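# Close the cabinet's bottom drawer and pull away

## Task

Slide the bottom drawer of the cabinet in until it is at least 90% closed and no longer moving, then release it and withdraw the grippers; it only counts if the drawer stays shut without the robot holding it there.

## Robot and tools

Robot: two six-joint xArm arms, left_arm and right_arm, each ending in a parallel two-finger gripper with a wrist camera. Base origins in the scene frame: left_arm at (-0.025, +0.348, 0) m, right_arm at (+0.012, -0.344, 0) m, both turned only slightly about z.

Scene frame: origin on the table surface midway between the arms; +x points out over the table, +z points up, and left_arm sits on the +y side. The arm names do not match the left or right side of a camera picture. Gripper frame: the fingers extend along the gripper's +z and close along its y. The reported end_effector_position lies between the pads about 2 cm short of the fingertips; closing pushes the tips roughly 10 mm further along +z.

The 14-number row (used by execute_actions and move): values in [-1, 1]; first seven for left_arm, then seven for right_arm, each as dx, dy, dz, rx, ry, rz, opening. The first six are an offset, expressed in that gripper's own axes, from a reference pose: the gripper pose printed in the most recent result that showed it (before any such result in the scene, or for the second and later calls inside one reply, the reference is where the gripper is when the action begins). Scale: 1.0 equals 0.6 m of travel or 180 degrees of turn; rx, ry, rz form a single rotation vector. Opening is absolute, not an offset: +1 is fully open (0.084 m), -1 is shut. Always send all 14 numbers. An all-zero offset does not mean stay put; it pulls the gripper back to its reference pose. To keep an arm still, send the offset back to where it should be in a reply's first call and zeros in later calls, with the opening it should keep.

execute_actions: argument actions is a list holding nothing or one item. Empty list: just reports the state. An item with rows (1 to 15 rows) and steps (1 to 15, default 15) runs one row per control step of 1/30 s; every row counts from the same reference, not from the row before, and the last row repeats if steps outnumber rows. An item with only steps (up to 300) is a wait measured from the previous result, so your reply time is included. Optional pictures (true/false) decides whether camera images come back; by default they do. A rejected call moves nothing.

move: target is one 14-number row as above (offsets from the reference, opening absolute). speed is the path's top speed in m/s, 0.002 to 0.5, default 0.25; rotation is capped at twice that in rad/s. Each gripper follows a straight line, both finishing together, lasting 0.5 to 10 s and cut off at 10 s. The opening is applied at the start. The paths ignore obstacles and the other arm; grippers lag, wander and may exceed speed, mostly near full reach. The result adds a move: line with the ending (done, off_target, moving, held, fault), which limits applied (paced = target clipped; held = some steps blocked, after which motion can surge), and each gripper's remaining distance. If only one arm is named, the other finished fine.

wait: seconds from 0 to 10; nothing new is commanded. zoom_image: camera (cam_head_left, cam_head_right, cam_left_wrist, cam_right_wrist, each 896x504) and region [x0, y0, x1, y1] in pixels from the top-left, no bigger than 504 by 504. read_manual: section "licences" returns licence text only. finished_scene: scene number (1 or 2); irreversible, grades the scene and opens the next. Answering without any tool call ends the whole run.

Control limits: each step the commanded gripper pose is clamped to 70 mm and 16 degrees from where it really is, then damped inverse kinematics follows it, preferring position over orientation. After an action ends, an arm only finishes to its last clamped pose, so check the result and send the remainder. Elbows stop just before straight.

Results: a state line per arm with position (m), quat_wxyz and velocities in the scene frame; the printed position can be off, more at long reach. grip_measured is the actual finger opening on the command scale. A Hand target line shows where each gripper is being driven. pose unreachable means the clearance check altered or stopped that arm's command; HELD flags steps not sent. Joint torque readings include offsets and noise. MOTOR HOT warns from 65 °C; at 80 °C an OVER-TEMPERATURE FAULT brakes the arm until cooled.

Cautions: joint load limits are 44 N m (waist, shoulder), 26.4 (elbow, forearm roll), 17.6 (wrist pitch, wrist roll); exceeding one causes a TORQUE FAULT that backs the joint off, freezes the arm 10 s and drops the rest of the call. Approach the drawer front slowly, aim only a little past contact, and avoid slamming it. Keep the arms from striking or squeezing each other. Nothing may be knocked off the table. Random brief tugs or pushes can occur. Finish by opening the fingers and pulling back, then confirm the drawer stays closed on its own before ending the scene.

Each tool is called after "Request:" by a JSON object that holds its "api" and its "payload", one argument or row to a line.

## Session

Request:
{"api": "execute_actions", "payload": {
  "actions": []
}}

Scene clock: 0.00 s of 3900.00 s.
left_arm: end_effector_position=(+0.5041, +0.2239, +0.1504) grip_measured=+1.00 end_effector_quat_wxyz=(+0.156, +0.578, +0.758, -0.258) end_effector_velocity=(+0.000, +0.001, +0.000) end_effector_angular_velocity=(-0.000, -0.001, +0.002) | right_arm: end_effector_position=(+0.2183, -0.5939, +0.2845) grip_measured=+1.00 end_effector_quat_wxyz=(-0.218, +0.973, -0.043, +0.062) end_effector_velocity=(+0.000, +0.000, -0.000) end_effector_angular_velocity=(+0.001, -0.000, -0.000)
Joint positions: left_arm=[-0.145  0.364 -1.308 -0.687  1.126 -1.478  0.084] | right_arm=[-1.166 -0.281 -1.01   0.312  1.629 -1.074  0.084]
Joint velocities: left_arm=[ 0.002 -0.    -0.001  0.     0.001 -0.    -0.   ] | right_arm=[-0.     0.     0.001  0.001 -0.     0.    -0.   ]
Joint torques (N m, as the arm reports them, + toward a larger angle): no reading
Motor temperatures (°C, as the motors report them): left_arm=[32 31 30 35 32 31] | right_arm=[30 31 28 30 29 33]
Hand target (left_arm): +0.504, +0.224, +0.150; +0.156, +0.578, +0.758, -0.258
Hand target (right_arm): +0.218, -0.594, +0.285; -0.218, +0.973, -0.043, +0.062

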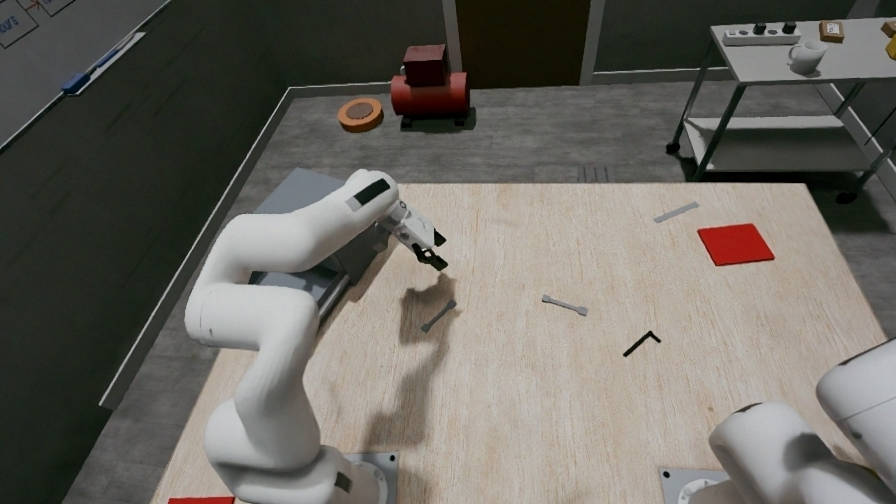

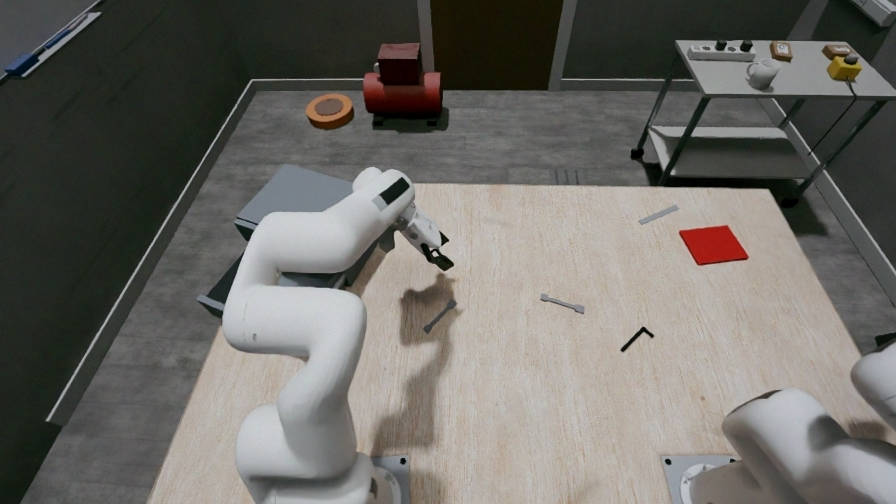

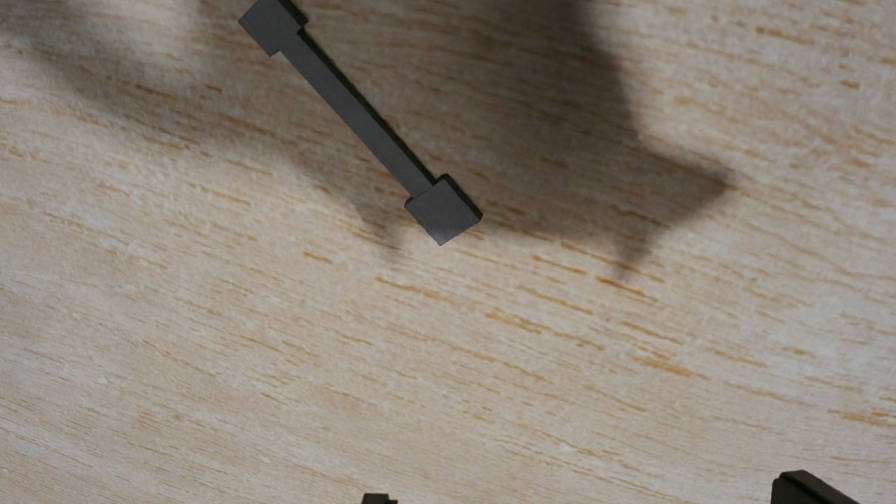

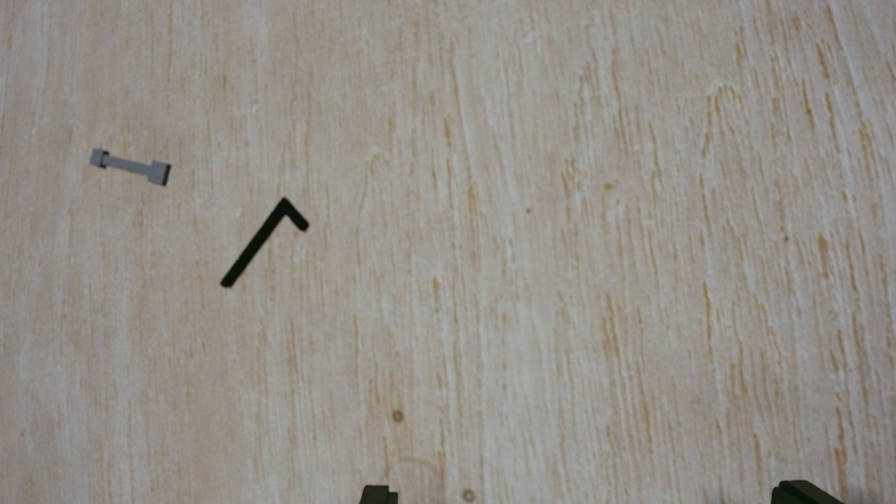

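Request:
{"api": "move", "payload": {
  "target": [-0.40,-0.12,-0.014,0,0,0,1,0,0,0,0,0,0,1]
}}

Scene clock: 14.23 s of 3900.00 s.
left_arm: end_effector_position=(+0.5042, +0.0242, +0.3015) grip_measured=+1.00 end_effector_quat_wxyz=(+0.157, +0.577, +0.759, -0.258) end_effector_velocity=(+0.001, -0.002, +0.004) end_effector_angular_velocity=(-0.001, -0.003, -0.002) | right_arm: end_effector_position=(+0.2183, -0.5939, +0.2845) grip_measured=+1.00 end_effector_quat_wxyz=(-0.218, +0.973, -0.043, +0.062) end_effector_velocity=(-0.000, +0.001, +0.000) end_effector_angular_velocity=(+0.002, +0.000, +0.001)
Joint positions: left_arm=[-0.489  0.348 -1.664 -0.637  1.225 -1.991  0.084] | right_arm=[-1.166 -0.281 -1.01   0.312  1.629 -1.074  0.084]
Joint velocities: left_arm=[-0.003  0.002 -0.013  0.002  0.005 -0.006  0.   ] | right_arm=[-0.    -0.    -0.     0.     0.003 -0.001  0.   ]
Joint torques (N m, as the arm reports them, + toward a larger angle): left_arm=[ -0.47 -30.94 -25.69  -0.65  -1.94   0.8 ] | right_arm=[ -0.11  -7.   -12.09   0.93   0.29   0.48]
Motor temperatures (°C, as the motors report them): left_arm=[32 32 31 35 32 31] | right_arm=[30 31 30 30 29 33]
Hand target (left_arm): +0.504, +0.024, +0.302; +0.157, +0.577, +0.758, -0.258
Hand target (right_arm): +0.218, -0.594, +0.285; -0.218, +0.973, -0.043, +0.062
Off the commanded pose (left_arm): 0.001 m, 0 deg.
Off the commanded pose (right_arm): 0.000 m, 0 deg.
After step 90, 9.67 s passed at rest.
move: done

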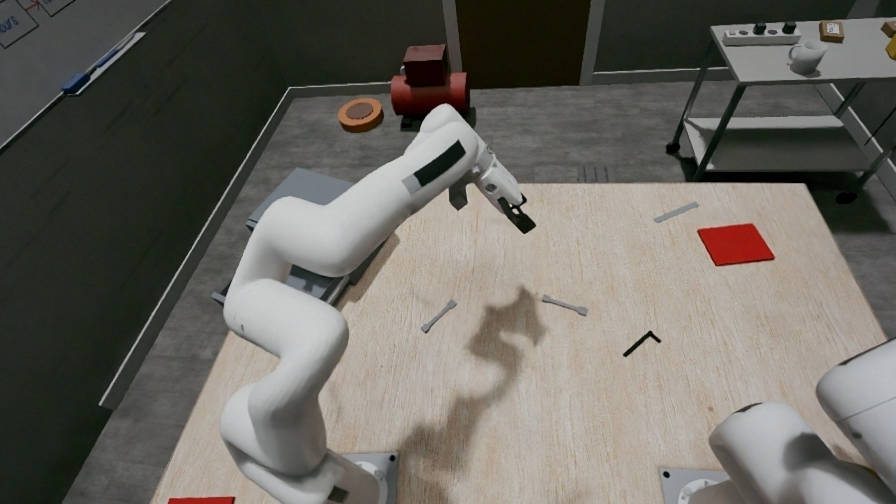

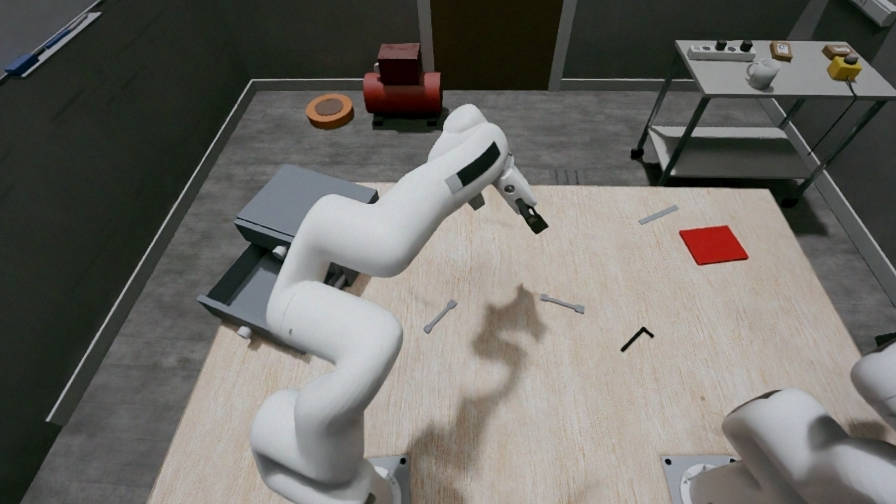

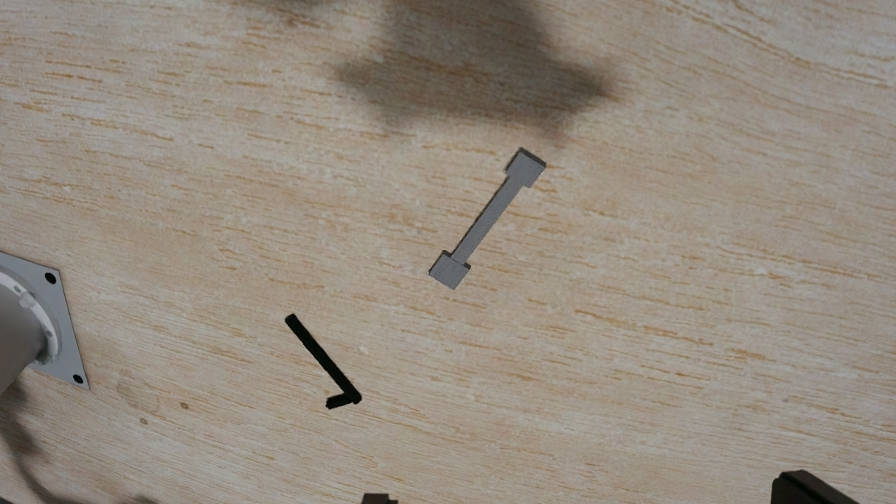

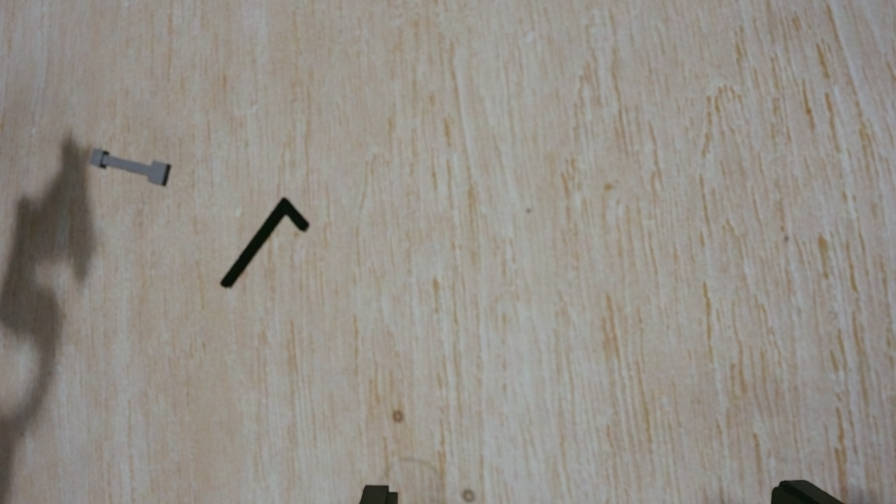

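Request:
{"api": "move", "payload": {
  "target": [0.551,-0.317,-0.584,-0.072,0.182,0,1,0,0,0,0,0,0,1]
}}

Scene clock: 31.97 s of 3900.00 s.
left_arm: end_effector_position=(+0.2497, +0.4506, +0.4505) grip_measured=+1.00 end_effector_quat_wxyz=(-0.001, +0.605, +0.796, +0.001) end_effector_velocity=(-0.001, +0.002, +0.002) end_effector_angular_velocity=(+0.003, -0.005, -0.001) | right_arm: end_effector_position=(+0.2183, -0.5939, +0.2845) grip_measured=+1.00 end_effector_quat_wxyz=(-0.218, +0.973, -0.043, +0.062) end_effector_velocity=(-0.000, -0.000, -0.000) end_effector_angular_velocity=(-0.001, +0.001, -0.001)
Joint positions: left_arm=[ 0.213 -0.519 -1.307  0.002  1.825 -1.484  0.084] | right_arm=[-1.166 -0.281 -1.01   0.312  1.629 -1.074  0.084]
Joint velocities: left_arm=[ 0.006 -0.003 -0.003  0.001  0.     0.007 -0.   ] | right_arm=[ 0.     0.    -0.    -0.001 -0.001  0.001 -0.   ]
Joint torques (N m, as the arm reports them, + toward a larger angle): left_arm=[ -0.38  -7.86 -22.55  -0.04  -2.16   0.73] | right_arm=[  0.04  -6.99 -12.15   1.     0.32   0.55]
Motor temperatures (°C, as the motors report them): left_arm=[32 32 33 35 32 31] | right_arm=[30 31 31 30 29 33]
Hand target (left_arm): +0.250, +0.451, +0.451; -0.001, +0.605, +0.796, +0.001
Hand target (right_arm): +0.218, -0.594, +0.285; -0.218, +0.973, -0.043, +0.062
Off the commanded pose (left_arm): 0.001 m, 0 deg.
Off the commanded pose (right_arm): 0.000 m, 0 deg.
After step 90, 12.10 s passed at rest.
move: done

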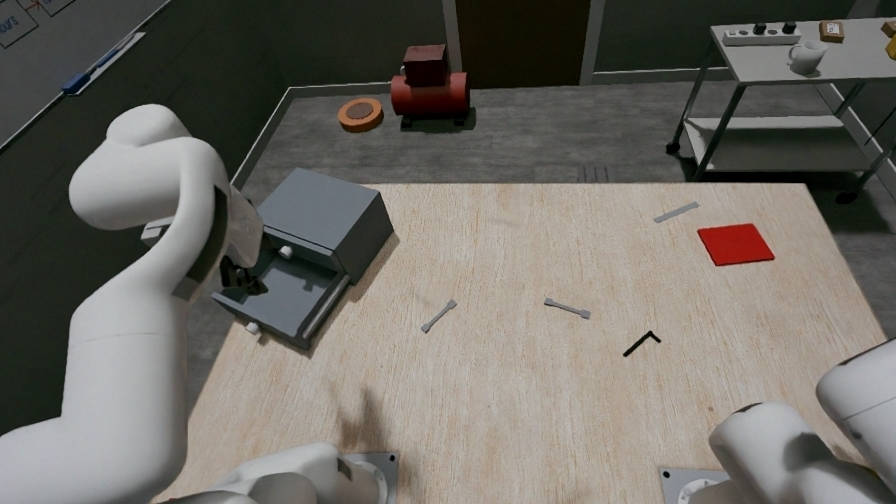

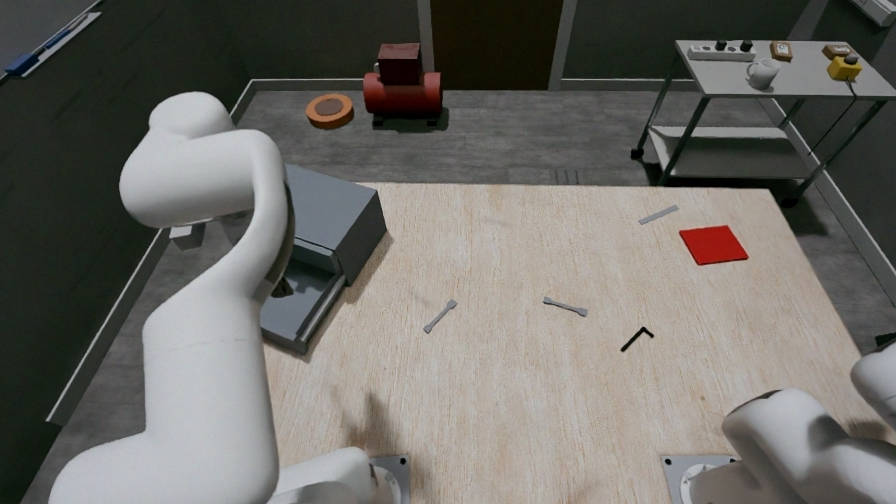

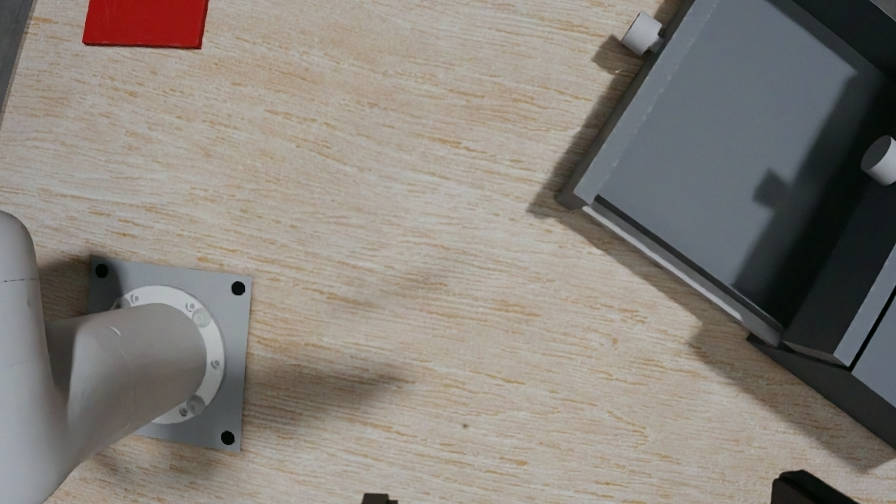

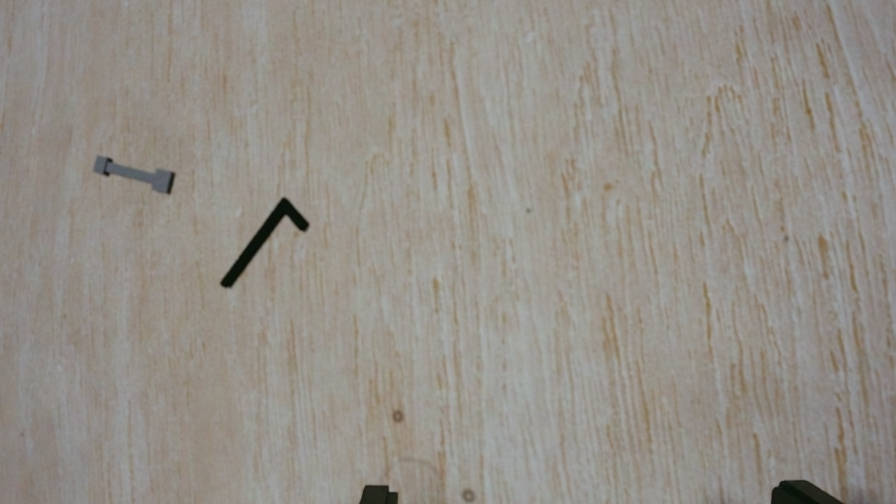

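Request:
{"api": "move", "payload": {
  "target": [0.383,0.096,0.667,-0.215,-0.069,0.190,-1,0,0,0,0,0,0,1]
}}

Scene clock: 74.80 s of 3900.00 s.
left_arm: end_effector_position=(+0.2428, +0.6865, +0.0497) grip_measured=-1.00 end_effector_quat_wxyz=(+0.279, +0.772, +0.537, +0.194) end_effector_velocity=(+0.000, +0.000, -0.002) end_effector_angular_velocity=(-0.007, -0.007, -0.004) | right_arm: end_effector_position=(+0.2183, -0.5939, +0.2845) grip_measured=+1.00 end_effector_quat_wxyz=(-0.218, +0.973, -0.043, +0.062) end_effector_velocity=(-0.000, -0.001, +0.000) end_effector_angular_velocity=(-0.002, -0.001, +0.004)
Joint positions: left_arm=[ 1.031  0.226 -0.765 -1.043  0.831  0.804  0.   ] | right_arm=[-1.166 -0.281 -1.01   0.312  1.629 -1.074  0.084]
Joint velocities: left_arm=[ 0.005  0.012 -0.008 -0.003  0.01   0.01   0.   ] | right_arm=[ 0.     0.001 -0.002 -0.001  0.    -0.004 -0.   ]
Joint torques (N m, as the arm reports them, + toward a larger angle): left_arm=[ -0.65 -22.79 -19.01   0.05  -0.8    0.9 ] | right_arm=[ -0.07  -6.99 -12.05   0.97   0.3    0.52]
Motor temperatures (°C, as the motors report them): left_arm=[32 31 33 35 32 31] | right_arm=[30 31 31 30 29 33]
Hand target (left_arm): +0.243, +0.687, +0.049; +0.279, +0.772, +0.537, +0.194
Hand target (right_arm): +0.218, -0.594, +0.285; -0.218, +0.973, -0.043, +0.062
Off the commanded pose (left_arm): 0.002 m, 0 deg.
Off the commanded pose (right_arm): 0.000 m, 0 deg.
After step 90, 37.33 s passed at rest.
move: done

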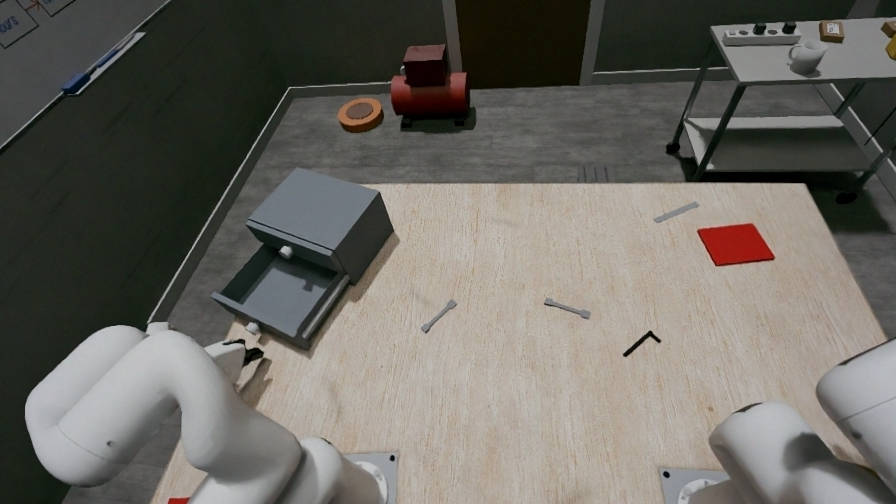

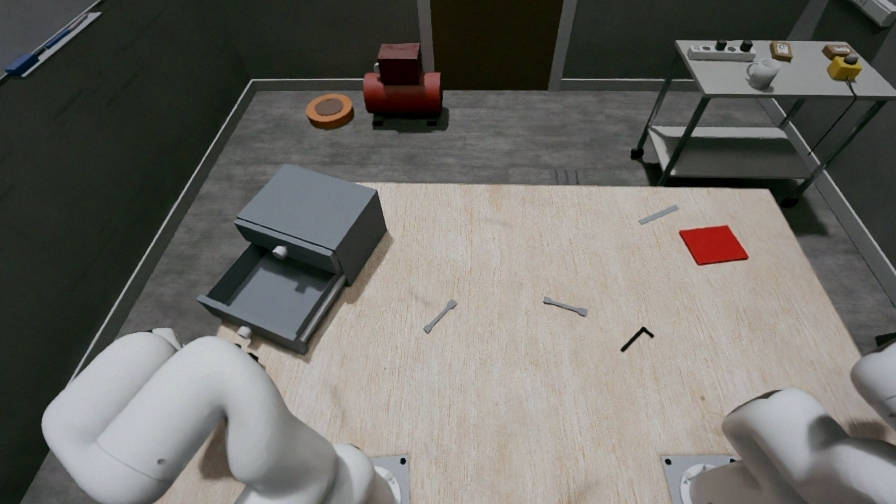

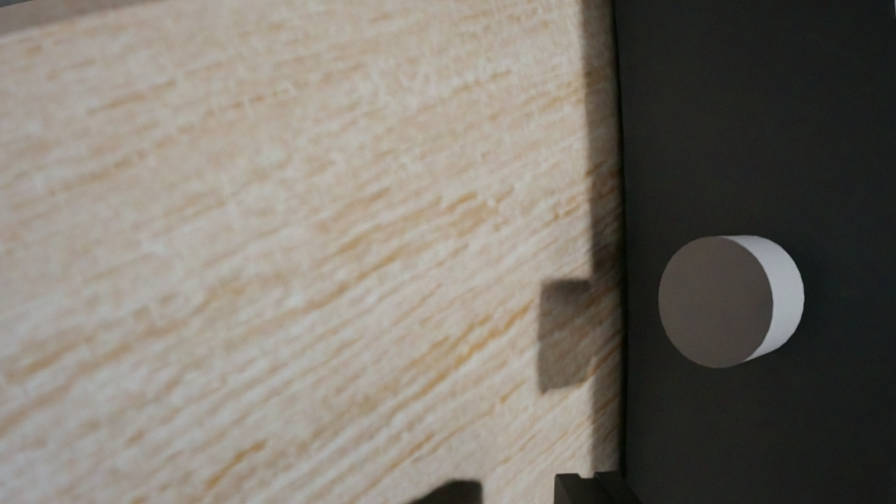

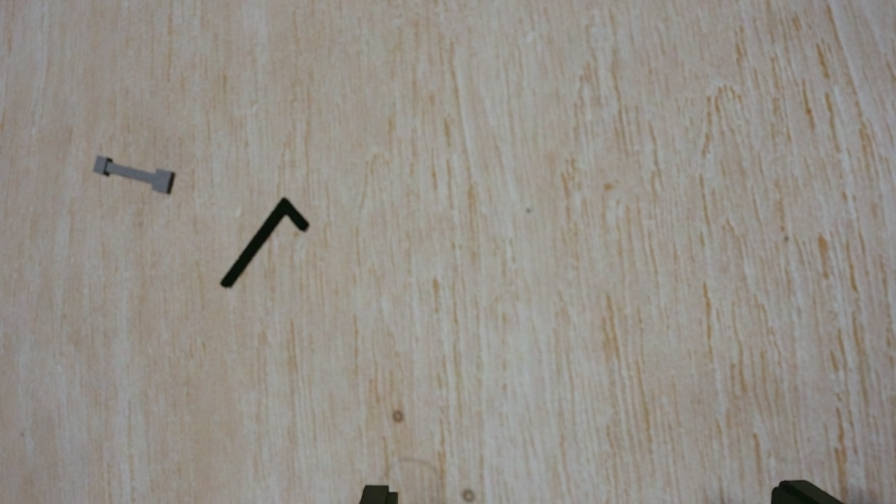

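Request:
{"api": "move", "payload": {
  "target": [0,0.344,0.289,0,0,0,-1,0,0,0,0,0,0,1],
  "speed": 0.1
}}

Scene clock: 83.07 s of 3900.00 s.
left_arm: end_effector_position=(+0.4871, +0.5983, +0.0436) grip_measured=-1.00 end_effector_quat_wxyz=(+0.274, +0.769, +0.545, +0.192) end_effector_velocity=(-0.000, +0.001, -0.000) end_effector_angular_velocity=(-0.008, +0.000, +0.009) | right_arm: end_effector_position=(+0.2183, -0.5939, +0.2845) grip_measured=+1.00 end_effector_quat_wxyz=(-0.218, +0.973, -0.043, +0.062) end_effector_velocity=(+0.000, +0.000, +0.000) end_effector_angular_velocity=(+0.000, -0.002, +0.003)
Joint positions: left_arm=[ 0.419  0.46  -1.069 -1.324  0.538  0.49   0.   ] | right_arm=[-1.166 -0.281 -1.01   0.312  1.629 -1.074  0.084]
Joint velocities: left_arm=[ 0.002  0.001 -0.001 -0.004  0.002 -0.006  0.   ] | right_arm=[ 0.     0.    -0.     0.001  0.    -0.003 -0.   ]
Joint torques (N m, as the arm reports them, + toward a larger angle): left_arm=[-32.93 -33.06 -46.78  -2.43   6.65   0.65] | right_arm=[ -0.08  -7.07 -12.04   0.87   0.24   0.51]
Motor temperatures (°C, as the motors report them): left_arm=[32 32 33 35 32 31] | right_arm=[30 31 31 30 29 33]
Hand target (left_arm): +0.496, +0.593, +0.049; +0.279, +0.772, +0.537, +0.195
Hand target (right_arm): +0.218, -0.594, +0.285; -0.218, +0.973, -0.043, +0.062
Off the commanded pose (left_arm): 0.011 m, 1 deg.
Off the commanded pose (right_arm): 0.000 m, 0 deg.
After step 90, 2.17 s passed at rest.
move: off_target (left_arm)

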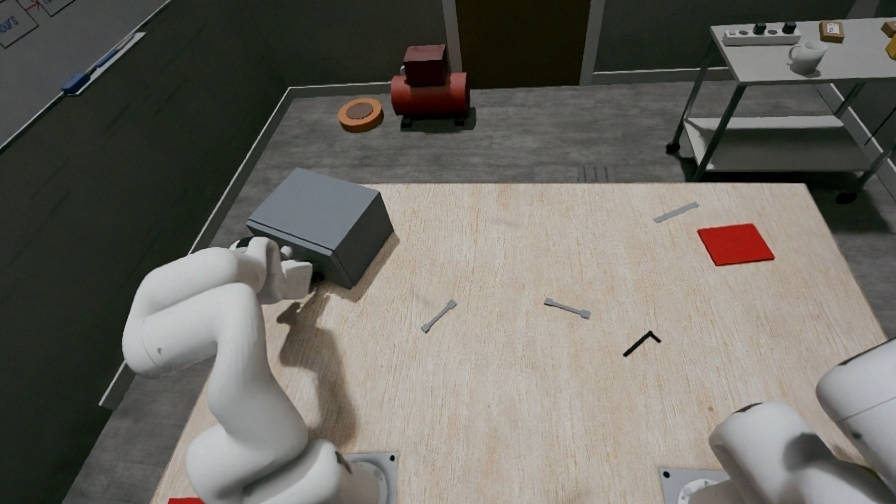

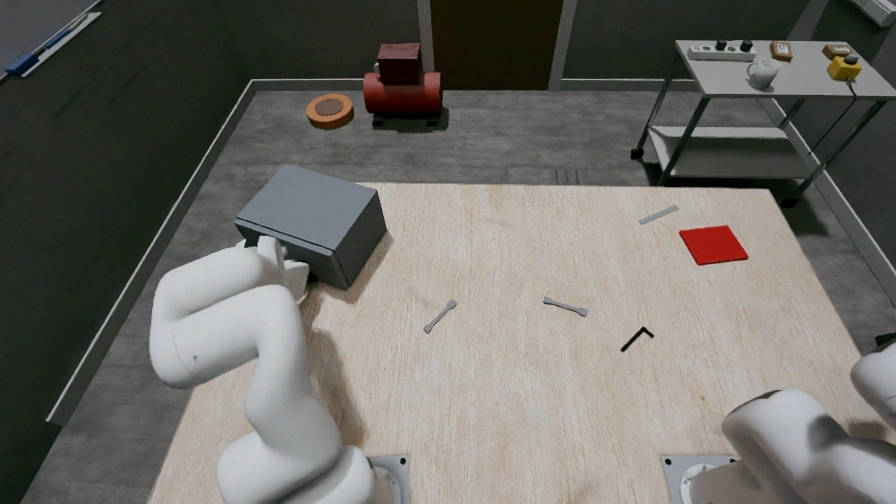

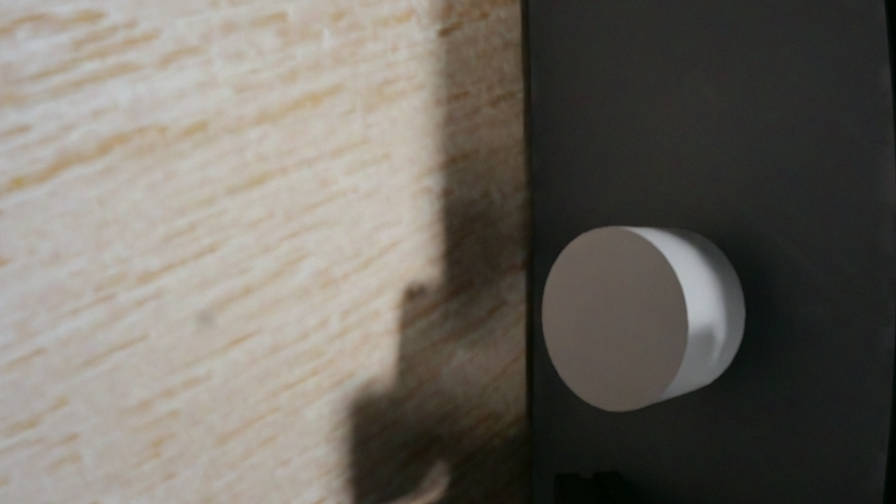

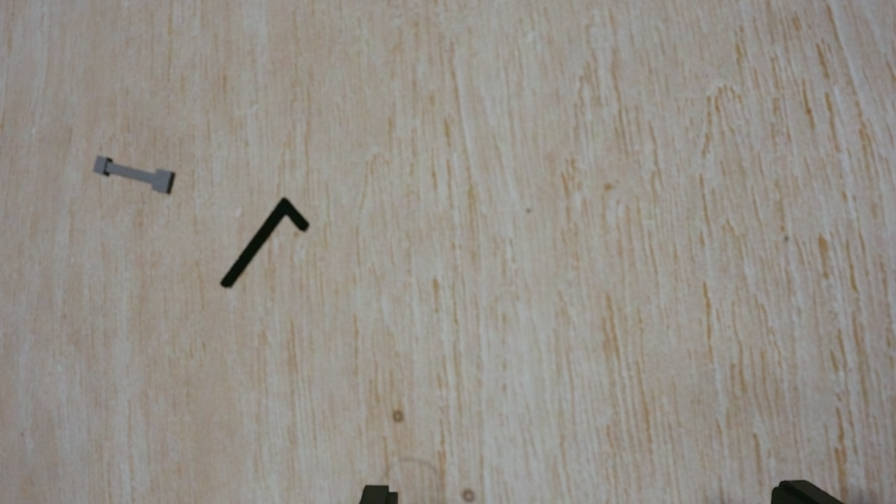

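The drawer has reached its stop, so I'll back the gripper away.

Request:
{"api": "move", "payload": {
  "target": [0,-0.2,-0.17,0,0,0,-1,0,0,0,0,0,0,1]
}}

Scene clock: 87.50 s of 3900.00 s.
left_arm: end_effector_position=(+0.3385, +0.6503, +0.0466) grip_measured=-1.00 end_effector_quat_wxyz=(+0.274, +0.769, +0.545, +0.191) end_effector_velocity=(-0.002, +0.001, +0.001) end_effector_angular_velocity=(+0.000, -0.000, +0.001) | right_arm: end_effector_position=(+0.2183, -0.5939, +0.2845) grip_measured=+1.00 end_effector_quat_wxyz=(-0.218, +0.973, -0.043, +0.062) end_effector_velocity=(+0.000, +0.000, -0.000) end_effector_angular_velocity=(+0.001, -0.001, -0.000)
Joint positions: left_arm=[ 0.753  0.269 -0.809 -1.211  0.69   0.696  0.   ] | right_arm=[-1.166 -0.281 -1.01   0.312  1.629 -1.074  0.084]
Joint velocities: left_arm=[ 0.006 -0.003  0.002  0.004  0.003  0.001  0.   ] | right_arm=[-0.     0.001  0.     0.001  0.    -0.     0.   ]
Joint torques (N m, as the arm reports them, + toward a larger angle): left_arm=[ -0.29 -24.12 -19.11   0.09  -0.92   0.75] | right_arm=[ -0.07  -6.92 -12.11   0.84   0.22   0.49]
Motor temperatures (°C, as the motors report them): left_arm=[32 32 34 35 32 31] | right_arm=[30 31 31 30 29 33]
Hand target (left_arm): +0.338, +0.651, +0.047; +0.274, +0.769, +0.545, +0.191
Hand target (right_arm): +0.218, -0.594, +0.285; -0.218, +0.973, -0.043, +0.062
Off the commanded pose (left_arm): 0.000 m, 0 deg.
Off the commanded pose (right_arm): 0.000 m, 0 deg.
After step 90, 0.23 s passed at rest.
move: done

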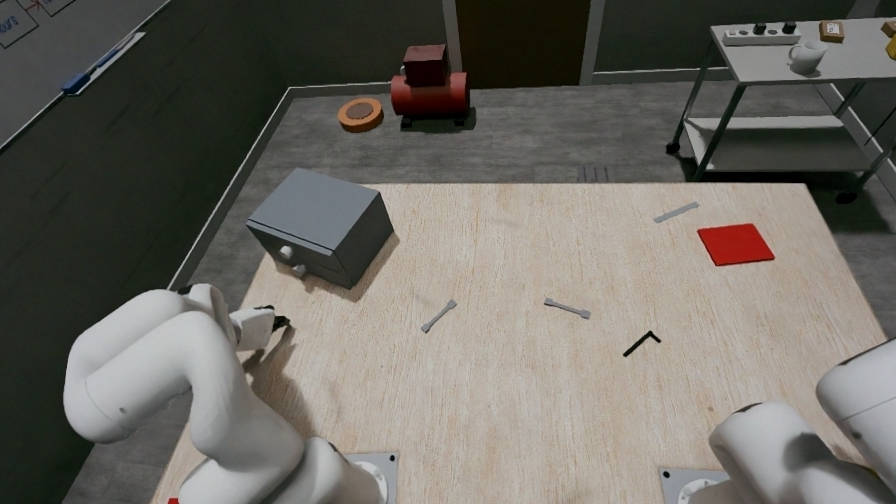

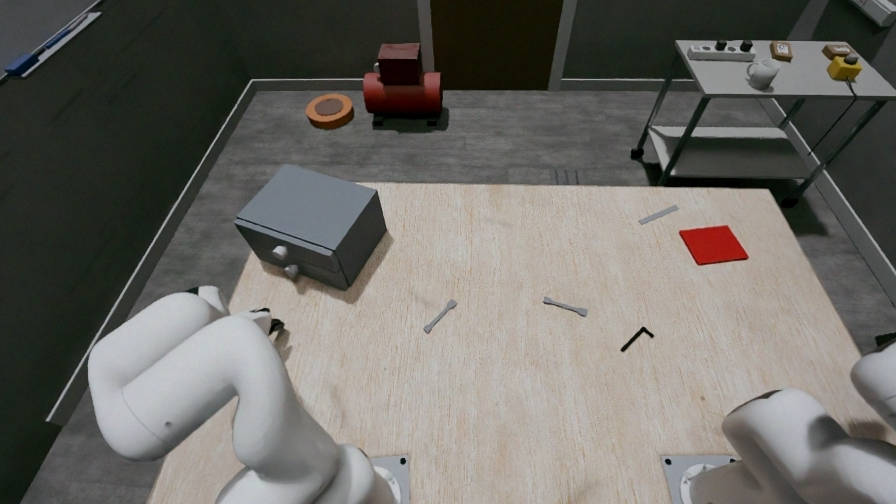

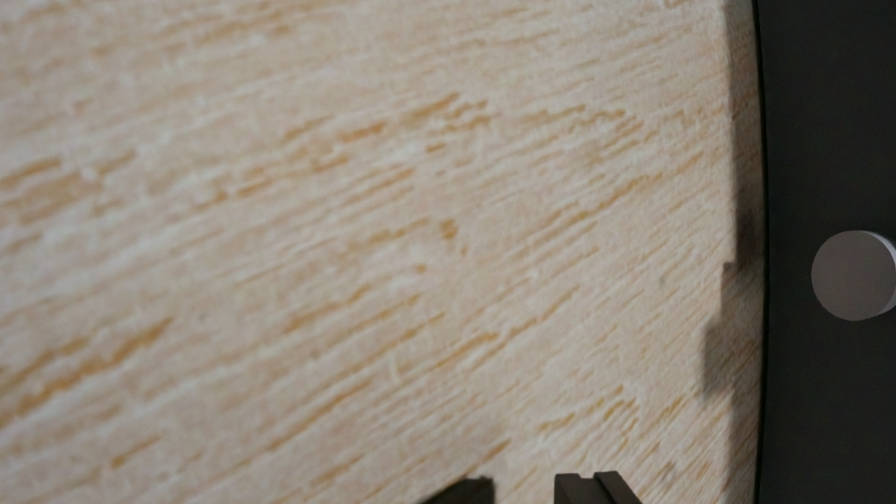

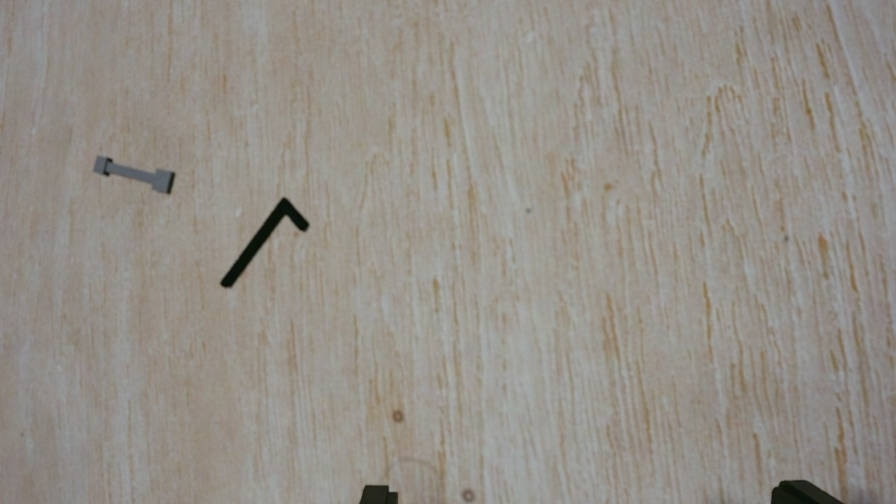

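Request:
{"api": "finished_scene", "payload": {
  "scene": 1
}}

The scene is finished: the task was done.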